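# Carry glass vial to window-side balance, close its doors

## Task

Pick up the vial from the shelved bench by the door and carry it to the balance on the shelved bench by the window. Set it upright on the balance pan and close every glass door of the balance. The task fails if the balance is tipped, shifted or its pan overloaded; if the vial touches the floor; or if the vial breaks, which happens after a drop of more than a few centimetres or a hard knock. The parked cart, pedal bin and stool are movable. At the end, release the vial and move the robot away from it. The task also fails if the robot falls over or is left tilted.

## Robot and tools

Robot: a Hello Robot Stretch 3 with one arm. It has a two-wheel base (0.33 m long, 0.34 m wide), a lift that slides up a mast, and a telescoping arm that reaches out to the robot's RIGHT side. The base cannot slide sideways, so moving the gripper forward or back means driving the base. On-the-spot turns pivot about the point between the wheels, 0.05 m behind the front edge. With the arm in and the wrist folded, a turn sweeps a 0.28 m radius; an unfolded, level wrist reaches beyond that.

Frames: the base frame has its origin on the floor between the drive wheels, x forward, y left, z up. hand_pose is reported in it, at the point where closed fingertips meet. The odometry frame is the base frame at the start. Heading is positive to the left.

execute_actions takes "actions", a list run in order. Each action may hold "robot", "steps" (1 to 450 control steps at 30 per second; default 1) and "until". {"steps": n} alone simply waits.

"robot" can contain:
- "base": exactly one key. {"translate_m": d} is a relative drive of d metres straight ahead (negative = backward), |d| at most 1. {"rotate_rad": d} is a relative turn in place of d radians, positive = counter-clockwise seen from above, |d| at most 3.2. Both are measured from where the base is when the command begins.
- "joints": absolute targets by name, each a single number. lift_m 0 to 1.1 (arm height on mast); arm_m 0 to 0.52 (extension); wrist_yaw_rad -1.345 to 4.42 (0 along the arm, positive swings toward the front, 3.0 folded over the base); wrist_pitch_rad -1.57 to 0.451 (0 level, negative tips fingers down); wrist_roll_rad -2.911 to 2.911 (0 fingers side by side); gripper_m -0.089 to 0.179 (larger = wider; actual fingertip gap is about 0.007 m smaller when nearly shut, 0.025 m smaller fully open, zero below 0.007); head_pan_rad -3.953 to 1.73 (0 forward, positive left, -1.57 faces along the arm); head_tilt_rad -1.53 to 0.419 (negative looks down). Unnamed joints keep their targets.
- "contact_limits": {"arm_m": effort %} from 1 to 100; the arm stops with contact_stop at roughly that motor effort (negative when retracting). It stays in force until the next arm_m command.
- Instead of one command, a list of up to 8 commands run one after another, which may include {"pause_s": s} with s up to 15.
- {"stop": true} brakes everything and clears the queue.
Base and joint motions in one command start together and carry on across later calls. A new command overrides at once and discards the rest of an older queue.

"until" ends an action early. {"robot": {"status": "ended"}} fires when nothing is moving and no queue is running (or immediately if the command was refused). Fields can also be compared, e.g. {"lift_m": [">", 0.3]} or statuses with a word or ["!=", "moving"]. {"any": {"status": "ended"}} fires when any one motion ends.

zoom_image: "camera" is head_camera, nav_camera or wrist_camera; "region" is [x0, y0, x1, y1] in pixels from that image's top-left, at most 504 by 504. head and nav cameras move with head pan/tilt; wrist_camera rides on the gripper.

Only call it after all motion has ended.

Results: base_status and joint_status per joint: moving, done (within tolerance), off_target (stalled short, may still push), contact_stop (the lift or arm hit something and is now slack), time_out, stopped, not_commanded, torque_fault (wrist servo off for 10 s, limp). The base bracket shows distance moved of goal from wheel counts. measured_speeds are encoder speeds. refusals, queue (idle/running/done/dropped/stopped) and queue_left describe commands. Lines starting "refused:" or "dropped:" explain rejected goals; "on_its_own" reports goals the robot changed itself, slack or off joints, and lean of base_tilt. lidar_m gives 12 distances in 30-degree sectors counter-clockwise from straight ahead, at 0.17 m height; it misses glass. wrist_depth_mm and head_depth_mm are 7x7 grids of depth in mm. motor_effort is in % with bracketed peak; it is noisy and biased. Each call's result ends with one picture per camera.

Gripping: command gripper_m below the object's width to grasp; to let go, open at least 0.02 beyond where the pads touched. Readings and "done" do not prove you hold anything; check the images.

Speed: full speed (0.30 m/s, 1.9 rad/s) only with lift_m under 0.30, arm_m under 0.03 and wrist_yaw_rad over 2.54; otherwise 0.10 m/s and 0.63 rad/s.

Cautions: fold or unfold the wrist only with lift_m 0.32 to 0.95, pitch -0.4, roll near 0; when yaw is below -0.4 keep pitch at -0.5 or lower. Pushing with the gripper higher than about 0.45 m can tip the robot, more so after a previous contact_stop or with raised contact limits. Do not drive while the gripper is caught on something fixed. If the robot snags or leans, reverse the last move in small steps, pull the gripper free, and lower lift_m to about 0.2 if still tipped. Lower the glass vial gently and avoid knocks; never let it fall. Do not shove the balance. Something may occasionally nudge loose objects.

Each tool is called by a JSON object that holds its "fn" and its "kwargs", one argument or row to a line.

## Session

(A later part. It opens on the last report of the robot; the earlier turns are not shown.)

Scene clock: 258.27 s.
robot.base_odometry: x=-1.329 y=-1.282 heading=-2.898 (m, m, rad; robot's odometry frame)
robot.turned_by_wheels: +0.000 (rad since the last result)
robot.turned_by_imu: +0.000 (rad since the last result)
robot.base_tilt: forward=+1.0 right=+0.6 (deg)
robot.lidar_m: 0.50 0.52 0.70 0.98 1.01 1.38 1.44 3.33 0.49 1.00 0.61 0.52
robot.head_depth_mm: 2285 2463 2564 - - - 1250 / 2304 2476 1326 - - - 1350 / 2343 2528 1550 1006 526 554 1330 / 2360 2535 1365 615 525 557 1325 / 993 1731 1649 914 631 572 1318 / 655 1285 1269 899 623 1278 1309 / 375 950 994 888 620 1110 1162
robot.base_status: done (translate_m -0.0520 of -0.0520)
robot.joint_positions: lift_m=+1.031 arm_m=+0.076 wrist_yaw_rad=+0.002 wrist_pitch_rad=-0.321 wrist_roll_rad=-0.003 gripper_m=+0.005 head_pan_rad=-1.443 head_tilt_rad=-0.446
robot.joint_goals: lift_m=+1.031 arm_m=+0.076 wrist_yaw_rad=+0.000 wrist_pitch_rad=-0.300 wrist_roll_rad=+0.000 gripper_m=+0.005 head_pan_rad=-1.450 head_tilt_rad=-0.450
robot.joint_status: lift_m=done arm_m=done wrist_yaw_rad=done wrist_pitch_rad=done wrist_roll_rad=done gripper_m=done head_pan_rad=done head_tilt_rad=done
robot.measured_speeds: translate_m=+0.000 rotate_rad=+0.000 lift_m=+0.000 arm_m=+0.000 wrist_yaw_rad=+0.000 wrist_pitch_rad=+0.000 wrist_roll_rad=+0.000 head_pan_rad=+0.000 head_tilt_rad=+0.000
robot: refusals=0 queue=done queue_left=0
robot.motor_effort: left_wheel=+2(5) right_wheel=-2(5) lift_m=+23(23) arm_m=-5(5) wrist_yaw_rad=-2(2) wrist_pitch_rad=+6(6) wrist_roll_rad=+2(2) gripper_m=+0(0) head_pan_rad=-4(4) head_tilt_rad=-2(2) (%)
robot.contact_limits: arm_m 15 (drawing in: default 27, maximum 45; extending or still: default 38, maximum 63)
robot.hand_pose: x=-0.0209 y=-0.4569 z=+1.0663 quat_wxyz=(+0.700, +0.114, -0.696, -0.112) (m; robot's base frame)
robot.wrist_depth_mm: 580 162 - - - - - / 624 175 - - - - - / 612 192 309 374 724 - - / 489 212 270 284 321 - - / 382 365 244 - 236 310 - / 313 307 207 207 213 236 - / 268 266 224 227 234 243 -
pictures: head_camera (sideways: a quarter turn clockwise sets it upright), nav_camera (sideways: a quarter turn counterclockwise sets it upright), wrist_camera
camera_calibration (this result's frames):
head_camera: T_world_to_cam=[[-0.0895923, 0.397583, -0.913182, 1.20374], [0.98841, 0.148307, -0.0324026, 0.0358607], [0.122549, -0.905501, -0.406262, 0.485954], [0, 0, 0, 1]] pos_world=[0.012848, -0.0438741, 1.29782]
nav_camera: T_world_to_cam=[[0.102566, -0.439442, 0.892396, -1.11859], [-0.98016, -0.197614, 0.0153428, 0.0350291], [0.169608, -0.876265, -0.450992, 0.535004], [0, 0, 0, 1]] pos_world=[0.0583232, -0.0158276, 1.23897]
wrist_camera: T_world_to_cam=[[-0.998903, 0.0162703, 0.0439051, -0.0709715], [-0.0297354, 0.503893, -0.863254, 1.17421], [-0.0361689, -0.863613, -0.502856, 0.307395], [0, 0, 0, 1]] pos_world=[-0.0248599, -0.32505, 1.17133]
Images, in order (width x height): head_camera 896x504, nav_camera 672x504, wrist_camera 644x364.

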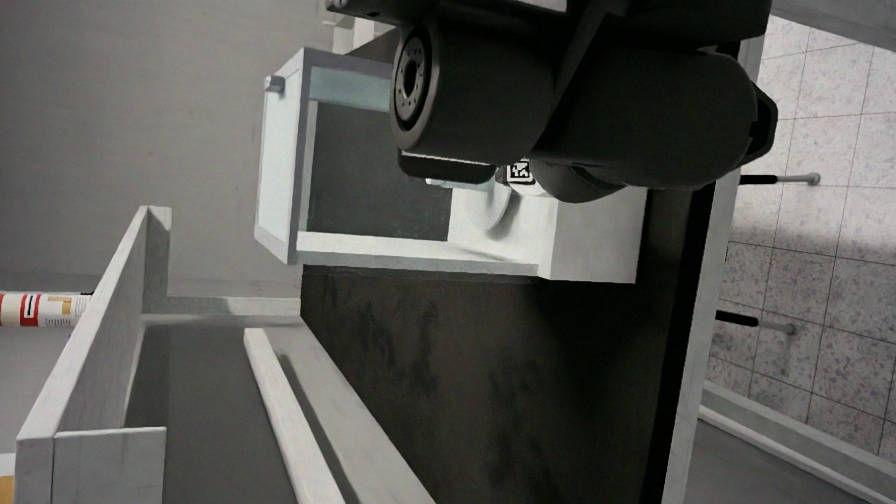

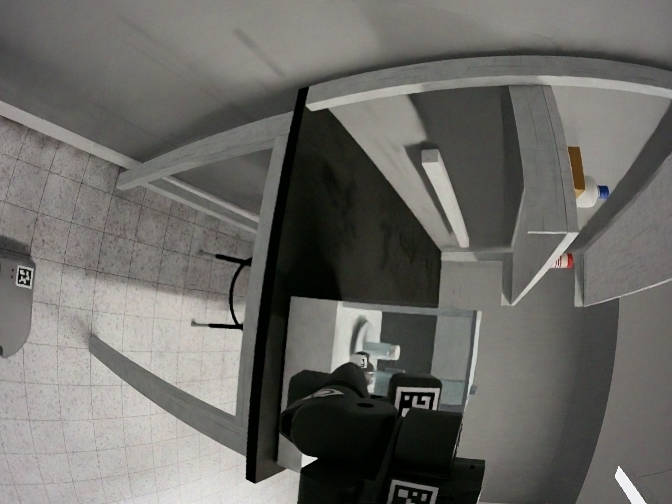

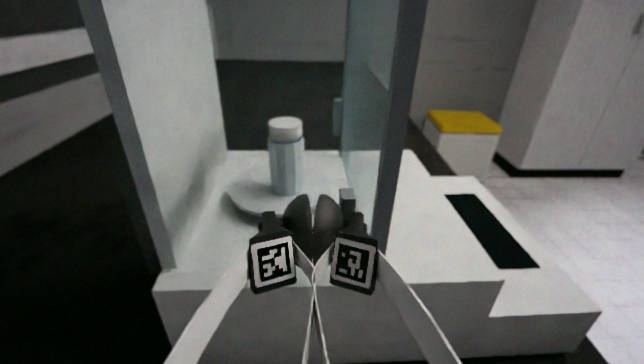

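{"fn": "execute_actions", "kwargs": {
  "actions": [
    {"robot": {"base": {"translate_m": -0.012}}, "steps": 450, "until": {"robot": {"status": "ended"}}}
  ]
}}

Scene clock: 261.03 s.
robot.base_odometry: x=-1.318 y=-1.279 heading=-2.898 (m, m, rad; robot's odometry frame)
robot.turned_by_wheels: +0.000 (rad since the last result)
robot.turned_by_imu: +0.000 (rad since the last result)
robot.base_tilt: forward=+1.0 right=+0.6 (deg)
robot.lidar_m: 0.51 0.53 0.72 0.98 1.01 1.38 1.42 3.35 0.48 0.99 0.62 0.53
robot.head_depth_mm: 2290 2459 2538 - - - 604 / 2297 2484 611 - - - 1346 / 2354 2497 1538 938 526 552 1329 / 2353 2555 1260 585 523 543 1328 / 1000 1767 1657 916 630 570 1321 / 902 1327 1305 898 625 1261 1305 / 378 987 1013 885 619 1133 1181
robot.base_status: done (translate_m -0.0120 of -0.0120)
robot.joint_positions: lift_m=+1.031 arm_m=+0.076 wrist_yaw_rad=+0.002 wrist_pitch_rad=-0.321 wrist_roll_rad=-0.003 gripper_m=+0.005 head_pan_rad=-1.443 head_tilt_rad=-0.446
robot.joint_goals: lift_m=+1.031 arm_m=+0.076 wrist_yaw_rad=+0.000 wrist_pitch_rad=-0.300 wrist_roll_rad=+0.000 gripper_m=+0.005 head_pan_rad=-1.450 head_tilt_rad=-0.450
robot.joint_status: lift_m=done arm_m=done wrist_yaw_rad=done wrist_pitch_rad=done wrist_roll_rad=done gripper_m=done head_pan_rad=done head_tilt_rad=done
robot.measured_speeds: translate_m=+0.000 rotate_rad=+0.000 lift_m=+0.000 arm_m=+0.000 wrist_yaw_rad=+0.000 wrist_pitch_rad=+0.000 wrist_roll_rad=+0.000 head_pan_rad=+0.000 head_tilt_rad=+0.000
robot: refusals=0 queue=done queue_left=0
robot.motor_effort: left_wheel=+2(4) right_wheel=-1(6) lift_m=+23(23) arm_m=-5(5) wrist_yaw_rad=-2(2) wrist_pitch_rad=+6(6) wrist_roll_rad=+2(2) gripper_m=-1(0) head_pan_rad=-4(5) head_tilt_rad=-1(1) (%)
robot.contact_limits: arm_m 15 (drawing in: default 27, maximum 45; extending or still: default 38, maximum 63)
robot.hand_pose: x=-0.0209 y=-0.4569 z=+1.0663 quat_wxyz=(+0.700, +0.114, -0.696, -0.112) (m; robot's base frame)
robot.wrist_depth_mm: 522 186 - - - - - / 593 185 - - - - - / 617 184 592 652 849 - - / 489 219 272 287 337 - - / 384 242 242 - 248 323 - / 315 296 205 208 213 243 - / 269 261 225 229 235 243 -
pictures: head_camera (sideways: a quarter turn clockwise sets it upright), nav_camera (sideways: a quarter turn counterclockwise sets it upright), wrist_camera
camera_calibration (this result's frames):
head_camera: T_world_to_cam=[[-0.0895923, 0.397583, -0.913182, 1.20374], [0.98841, 0.148307, -0.0324026, 0.0358607], [0.122549, -0.905501, -0.406262, 0.485954], [0, 0, 0, 1]] pos_world=[0.012848, -0.0438741, 1.29782]
nav_camera: T_world_to_cam=[[0.102566, -0.439442, 0.892396, -1.11859], [-0.98016, -0.197614, 0.0153428, 0.0350291], [0.169607, -0.876265, -0.450992, 0.535004], [0, 0, 0, 1]] pos_world=[0.0583232, -0.0158276, 1.23897]
wrist_camera: T_world_to_cam=[[-0.998903, 0.0162726, 0.0439051, -0.0709709], [-0.0297342, 0.503893, -0.863254, 1.17421], [-0.0361708, -0.863613, -0.502856, 0.307395], [0, 0, 0, 1]] pos_world=[-0.0248601, -0.32505, 1.17133]
Images, in order (width x height): head_camera 896x504, nav_camera 672x504, wrist_camera 644x364.

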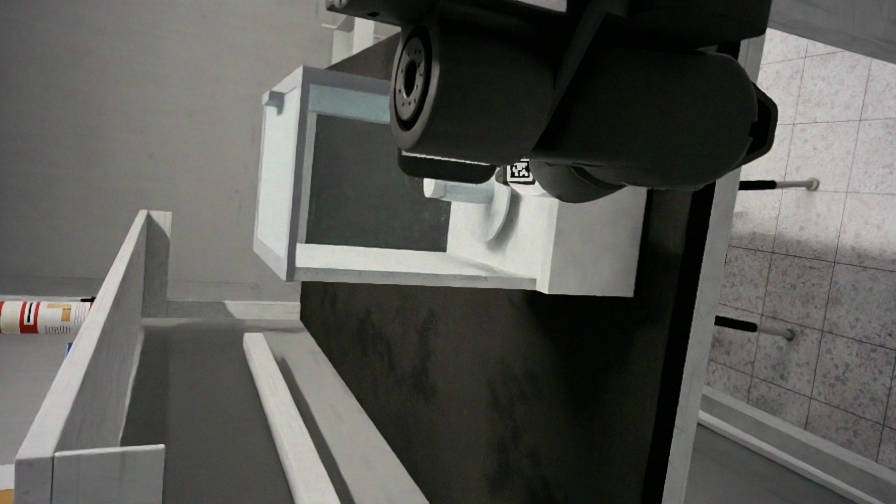

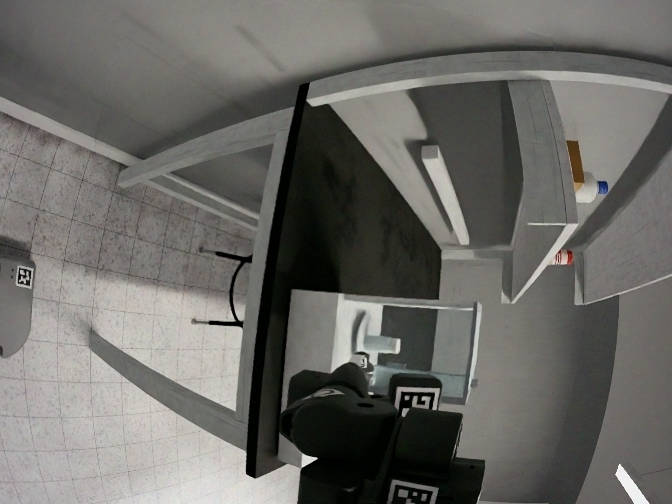

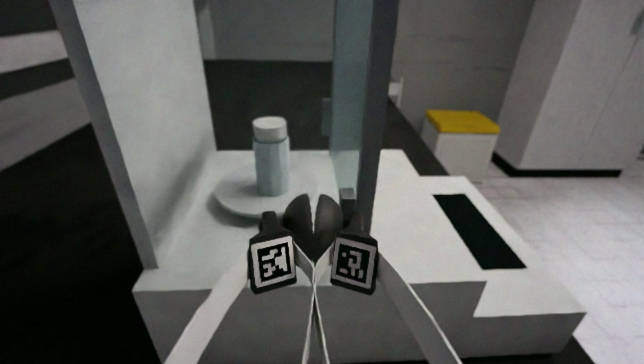

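{"fn": "execute_actions", "kwargs": {
  "actions": [
    {"robot": {"base": {"translate_m": -0.005}}, "steps": 450, "until": {"robot": {"status": "ended"}}}
  ]
}}

Scene clock: 262.63 s.
robot.base_odometry: x=-1.313 y=-1.278 heading=-2.898 (m, m, rad; robot's odometry frame)
robot.turned_by_wheels: +0.000 (rad since the last result)
robot.turned_by_imu: +0.000 (rad since the last result)
robot.base_tilt: forward=+1.0 right=+0.6 (deg)
robot.lidar_m: 0.51 0.53 0.73 0.98 1.01 1.38 1.43 3.32 0.48 0.99 0.62 0.53
robot.head_depth_mm: 2288 2442 2576 - - - 600 / 2297 2474 626 - - - 1336 / 2334 2516 1552 938 524 553 1334 / 2366 2544 614 605 525 543 1323 / 1006 1763 1665 913 607 572 1316 / 900 1340 1324 898 625 1261 1312 / 382 995 1023 886 617 1149 1189
robot.base_status: done (translate_m -0.0050 of -0.0050)
robot.joint_positions: lift_m=+1.031 arm_m=+0.076 wrist_yaw_rad=+0.004 wrist_pitch_rad=-0.321 wrist_roll_rad=-0.003 gripper_m=+0.005 head_pan_rad=-1.443 head_tilt_rad=-0.446
robot.joint_goals: lift_m=+1.031 arm_m=+0.076 wrist_yaw_rad=+0.000 wrist_pitch_rad=-0.300 wrist_roll_rad=+0.000 gripper_m=+0.005 head_pan_rad=-1.450 head_tilt_rad=-0.450
robot.joint_status: lift_m=done arm_m=done wrist_yaw_rad=done wrist_pitch_rad=done wrist_roll_rad=done gripper_m=done head_pan_rad=done head_tilt_rad=done
robot.measured_speeds: translate_m=+0.000 rotate_rad=+0.000 lift_m=+0.000 arm_m=+0.000 wrist_yaw_rad=+0.000 wrist_pitch_rad=+0.000 wrist_roll_rad=+0.000 head_pan_rad=+0.000 head_tilt_rad=+0.000
robot: refusals=0 queue=done queue_left=0
robot.motor_effort: left_wheel=+3(5) right_wheel=-3(5) lift_m=+24(23) arm_m=-5(5) wrist_yaw_rad=-3(4) wrist_pitch_rad=+6(6) wrist_roll_rad=+2(2) gripper_m=+0(1) head_pan_rad=-4(4) head_tilt_rad=-1(1) (%)
robot.contact_limits: arm_m 15 (drawing in: default 27, maximum 45; extending or still: default 38, maximum 63)
robot.hand_pose: x=-0.0205 y=-0.4569 z=+1.0663 quat_wxyz=(+0.700, +0.115, -0.696, -0.112) (m; robot's base frame)
robot.wrist_depth_mm: 145 193 - - - - - / 578 192 - - - - - / 604 192 322 382 - - - / 483 208 282 287 348 - - / 386 227 243 - 248 333 - / 312 208 206 208 212 247 - / 268 252 225 230 234 242 -
pictures: head_camera (sideways: a quarter turn clockwise sets it upright), nav_camera (sideways: a quarter turn counterclockwise sets it upright), wrist_camera
camera_calibration (this result's frames):
head_camera: T_world_to_cam=[[-0.0895923, 0.397583, -0.913182, 1.20374], [0.98841, 0.148307, -0.0324026, 0.0358607], [0.122549, -0.905501, -0.406262, 0.485954], [0, 0, 0, 1]] pos_world=[0.012848, -0.0438741, 1.29782]
nav_camera: T_world_to_cam=[[0.102566, -0.439442, 0.892396, -1.11859], [-0.98016, -0.197614, 0.0153428, 0.0350291], [0.169607, -0.876265, -0.450992, 0.535004], [0, 0, 0, 1]] pos_world=[0.0583232, -0.0158276, 1.23897]
wrist_camera: T_world_to_cam=[[-0.998932, 0.0144042, 0.0439043, -0.0713844], [-0.030676, 0.503836, -0.863254, 1.17417], [-0.0345551, -0.863679, -0.502856, 0.307427], [0, 0, 0, 1]] pos_world=[-0.0246662, -0.325043, 1.17133]
Images, in order (width x height): head_camera 896x504, nav_camera 672x504, wrist_camera 644x364.

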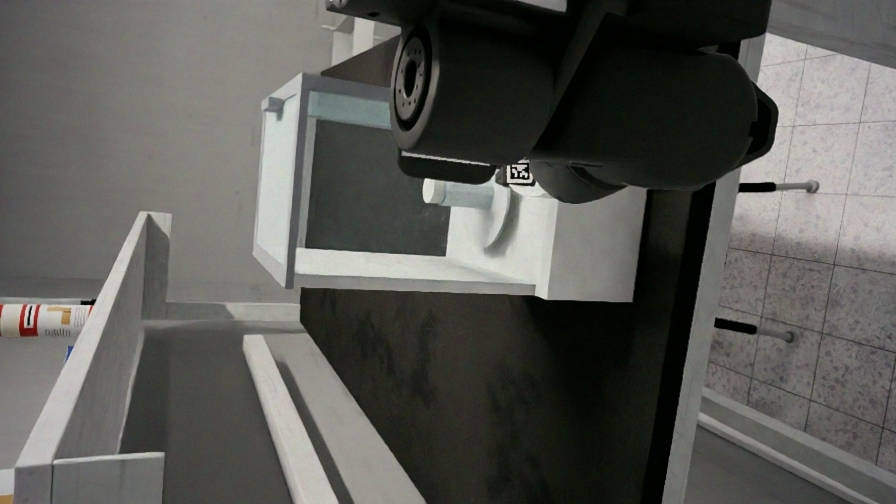

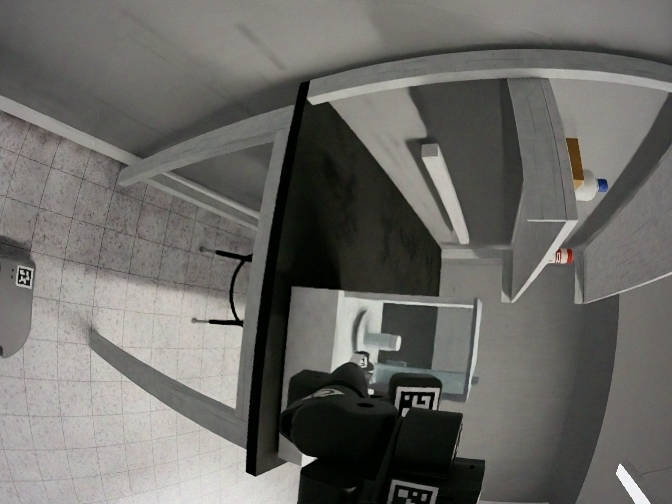

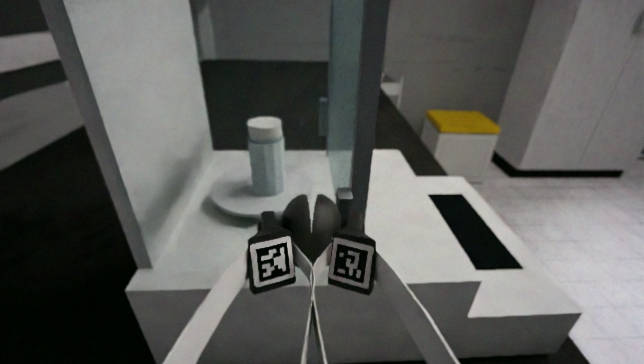

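{"fn": "execute_actions", "kwargs": {
  "actions": [
    {"robot": [{"base": {"translate_m": 0.006}}, {"joints": {"arm_m": 0.0}}, {"base": {"translate_m": -0.3}, "joints": {"head_pan_rad": -1.0, "head_tilt_rad": -0.3}}], "steps": 450, "until": {"robot": {"status": "ended"}}}
  ]
}}

Scene clock: 271.53 s.
robot.base_odometry: x=-1.028 y=-1.207 heading=-2.898 (m, m, rad; robot's odometry frame)
robot.turned_by_wheels: +0.000 (rad since the last result)
robot.turned_by_imu: +0.000 (rad since the last result)
robot.base_tilt: forward=+0.9 right=+0.6 (deg)
robot.lidar_m: 0.81 0.84 1.01 0.98 1.01 1.14 1.42 3.43 2.40 0.46 0.47 0.84
robot.head_depth_mm: 1636 2456 2606 1457 838 502 470 / 1571 1828 2008 1308 621 517 500 / 1435 1437 1686 1268 577 535 1359 / 1251 1283 1384 689 603 571 1434 / 1079 1058 1184 621 626 618 1421 / 932 836 1055 1088 782 1195 1301 / 850 609 929 980 776 1082 1160
robot.base_status: done (translate_m -0.3000 of -0.3000)
robot.joint_positions: lift_m=+1.031 arm_m=+0.000 wrist_yaw_rad=+0.002 wrist_pitch_rad=-0.321 wrist_roll_rad=-0.003 gripper_m=+0.005 head_pan_rad=-1.007 head_tilt_rad=-0.310
robot.joint_goals: lift_m=+1.031 arm_m=+0.000 wrist_yaw_rad=+0.000 wrist_pitch_rad=-0.300 wrist_roll_rad=+0.000 gripper_m=+0.005 head_pan_rad=-1.000 head_tilt_rad=-0.300
robot.joint_status: lift_m=done arm_m=done wrist_yaw_rad=done wrist_pitch_rad=done wrist_roll_rad=done gripper_m=done head_pan_rad=done head_tilt_rad=done
robot.measured_speeds: translate_m=+0.000 rotate_rad=+0.000 lift_m=+0.000 arm_m=+0.000 wrist_yaw_rad=+0.000 wrist_pitch_rad=+0.000 wrist_roll_rad=+0.000 head_pan_rad=+0.000 head_tilt_rad=+0.000
robot: refusals=0 queue=done queue_left=0
robot.motor_effort: left_wheel=+2(7) right_wheel=-1(4) lift_m=+23(23) arm_m=-5(6) wrist_yaw_rad=-1(3) wrist_pitch_rad=+6(6) wrist_roll_rad=+2(2) gripper_m=+0(2) head_pan_rad=+4(36) head_tilt_rad=+2(13) (%)
robot.hand_pose: x=-0.0210 y=-0.3809 z=+1.0663 quat_wxyz=(+0.700, +0.114, -0.696, -0.112) (m; robot's base frame)
robot.wrist_depth_mm: 930 - - - - - - / 925 - - - - - - / 416 426 706 - - - - / 305 341 430 - - - - / 264 286 328 - - - - / 292 299 306 - - - - / 273 278 331 - - - -
pictures: head_camera (sideways: a quarter turn clockwise sets it upright), nav_camera (sideways: a quarter turn counterclockwise sets it upright), wrist_camera
camera_calibration (this result's frames):
head_camera: T_world_to_cam=[[-0.181164, 0.215047, -0.959653, 1.26497], [0.835769, 0.547966, -0.0349842, 0.0401586], [0.518334, -0.808386, -0.279001, 0.317921], [0, 0, 0, 1]] pos_world=[0.0308142, -0.0370307, 1.30404]
nav_camera: T_world_to_cam=[[0.211891, -0.249552, 0.944895, -1.18777], [-0.806481, -0.590738, 0.0248345, 0.0216088], [0.551987, -0.767302, -0.326431, 0.370576], [0, 0, 0, 1]] pos_world=[0.0645504, 0.000699271, 1.24274]
wrist_camera: T_world_to_cam=[[-0.998897, 0.0166703, 0.0439035, -0.0721476], [-0.0295367, 0.503799, -0.863316, 1.13598], [-0.0365103, -0.86366, -0.502751, 0.372885], [0, 0, 0, 1]] pos_world=[-0.0249008, -0.249058, 1.17134]
Images, in order (width x height): head_camera 896x504, nav_camera 672x504, wrist_camera 644x364.

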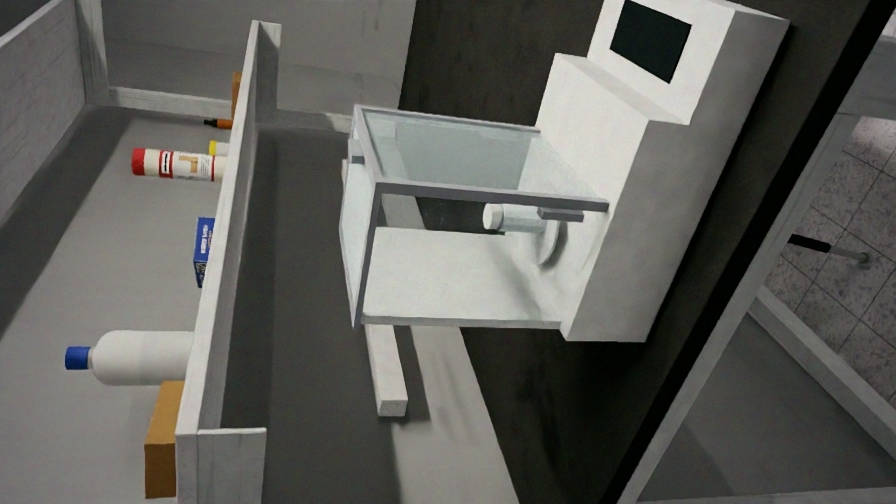

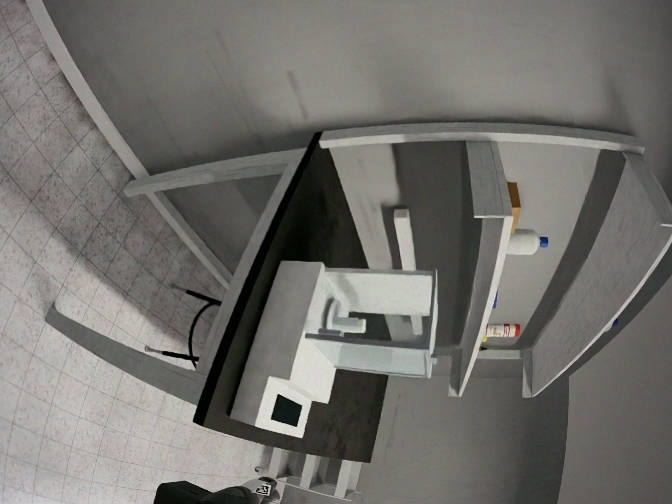

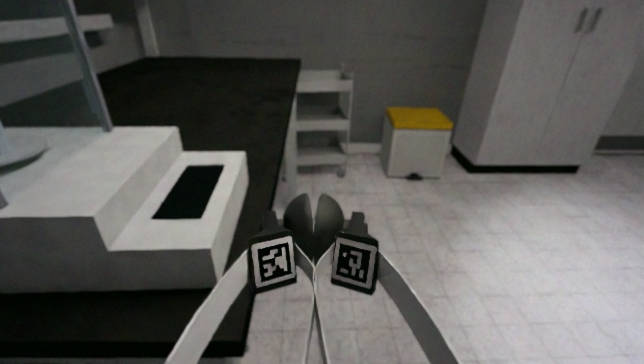

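{"fn": "zoom_image", "kwargs": {
  "camera": "head_camera",
  "region": [320, 80, 630, 350]
}}

Region (320, 80, 630, 350) of head_camera's 896x504 image, scaled by 1.626, with more detail than that image has; it fills the top 439 rows of this view, and the rest is white.

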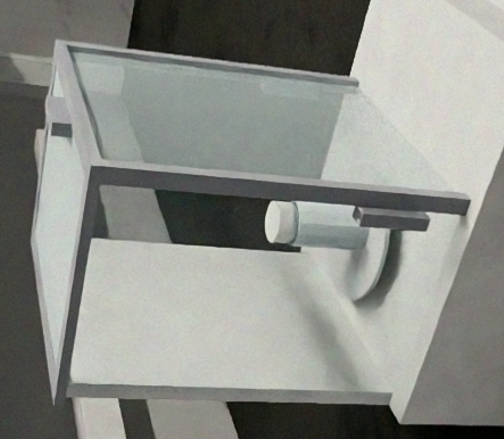

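{"fn": "execute_actions", "kwargs": {
  "actions": [
    {"robot": {"base": {"translate_m": -0.3}}, "steps": 450, "until": {"robot": {"status": "ended"}}}
  ]
}}

Scene clock: 280.40 s.
robot.base_odometry: x=-0.736 y=-1.135 heading=-2.898 (m, m, rad; robot's odometry frame)
robot.turned_by_wheels: +0.000 (rad since the last result)
robot.turned_by_imu: +0.000 (rad since the last result)
robot.base_tilt: forward=+1.0 right=+0.5 (deg)
robot.lidar_m: 1.11 1.15 1.01 0.98 1.01 0.86 1.42 3.14 2.40 1.90 0.58 1.11
robot.head_depth_mm: 2427 2533 2602 1833 2395 1968 1517 / 2450 2613 2719 1426 2631 1940 1507 / 1744 2142 2385 1396 986 1910 1493 / 1618 1830 1977 1361 760 1759 1440 / 1472 1531 1656 1223 672 647 709 / 1322 1348 1429 886 673 688 1411 / 1175 1220 804 777 715 1472 1404
robot.base_status: done (translate_m -0.3000 of -0.3000)
robot.joint_positions: lift_m=+1.031 arm_m=+0.000 wrist_yaw_rad=+0.002 wrist_pitch_rad=-0.321 wrist_roll_rad=-0.003 gripper_m=+0.005 head_pan_rad=-1.007 head_tilt_rad=-0.310
robot.joint_goals: lift_m=+1.031 arm_m=+0.000 wrist_yaw_rad=+0.000 wrist_pitch_rad=-0.300 wrist_roll_rad=+0.000 gripper_m=+0.005 head_pan_rad=-1.000 head_tilt_rad=-0.300
robot.joint_status: lift_m=done arm_m=done wrist_yaw_rad=done wrist_pitch_rad=done wrist_roll_rad=done gripper_m=done head_pan_rad=done head_tilt_rad=done
robot.measured_speeds: translate_m=+0.000 rotate_rad=+0.000 lift_m=+0.000 arm_m=+0.000 wrist_yaw_rad=+0.000 wrist_pitch_rad=+0.000 wrist_roll_rad=+0.000 head_pan_rad=+0.000 head_tilt_rad=+0.000
robot: refusals=0 queue=done queue_left=0
robot.motor_effort: left_wheel=+2(3) right_wheel=-1(4) lift_m=+24(24) arm_m=-5(5) wrist_yaw_rad=-2(2) wrist_pitch_rad=+6(6) wrist_roll_rad=+2(2) gripper_m=+0(0) head_pan_rad=+3(3) head_tilt_rad=+4(3) (%)
robot.hand_pose: x=-0.0210 y=-0.3809 z=+1.0663 quat_wxyz=(+0.700, +0.114, -0.696, -0.112) (m; robot's base frame)
robot.wrist_depth_mm: - - - - - - - / - - - - - - - / 676 735 - - - - - / 461 - - - - - - / 459 - - - - - - / - - - - - - - / - - - - - - -
pictures: head_camera (sideways: a quarter turn clockwise sets it upright), nav_camera (sideways: a quarter turn counterclockwise sets it upright), wrist_camera
camera_calibration (this result's frames):
head_camera: T_world_to_cam=[[-0.181133, 0.214994, -0.959671, 1.26499], [0.835764, 0.547972, -0.0349852, 0.04016], [0.518352, -0.808396, -0.27894, 0.317841], [0, 0, 0, 1]] pos_world=[0.0308145, -0.0370303, 1.30404]
nav_camera: T_world_to_cam=[[0.211861, -0.249499, 0.944915, -1.18779], [-0.806476, -0.590745, 0.0248389, 0.0216031], [0.552006, -0.767314, -0.326371, 0.370497], [0, 0, 0, 1]] pos_world=[0.0645524, 0.00069669, 1.24275]
wrist_camera: T_world_to_cam=[[-0.998897, 0.0166705, 0.0439032, -0.0721473], [-0.0295363, 0.503799, -0.863316, 1.13598], [-0.0365103, -0.86366, -0.502751, 0.372885], [0, 0, 0, 1]] pos_world=[-0.0249009, -0.249058, 1.17134]
Images, in order (width x height): head_camera 896x504, nav_camera 672x504, wrist_camera 644x364.

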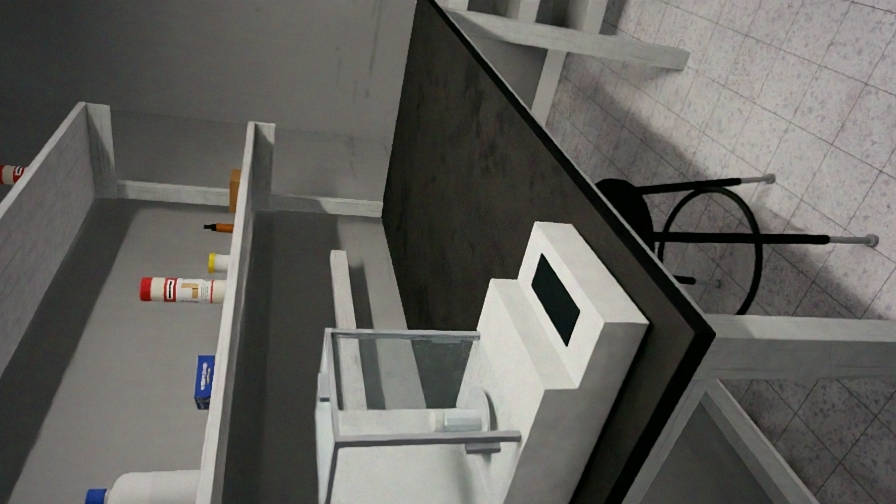

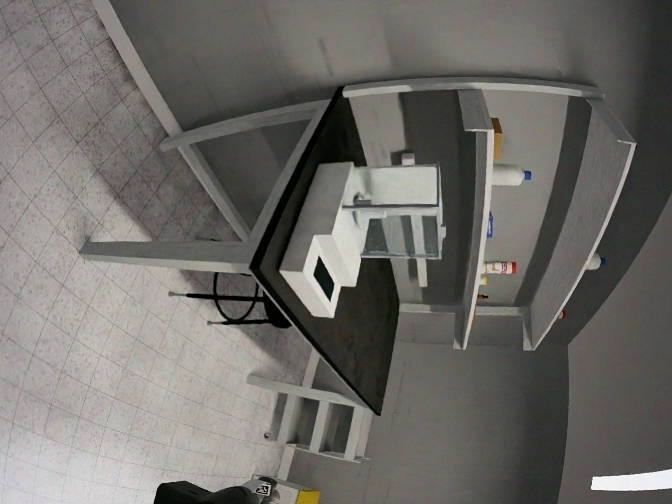

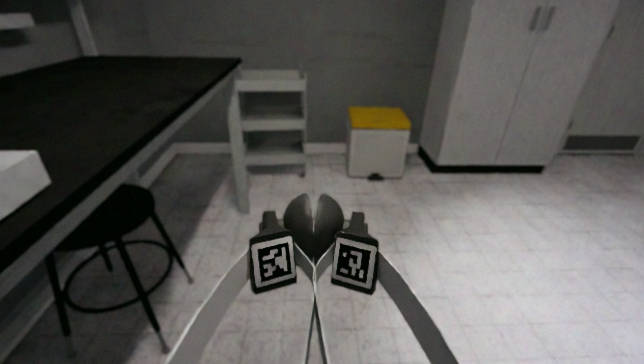

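The vial is standing on the pan, all three doors look shut, and the robot has moved clear, so I'm ending the scene.

{"fn": "finished_scene", "kwargs": {
  "scene": 2
}}

The scene is finished: the task was done.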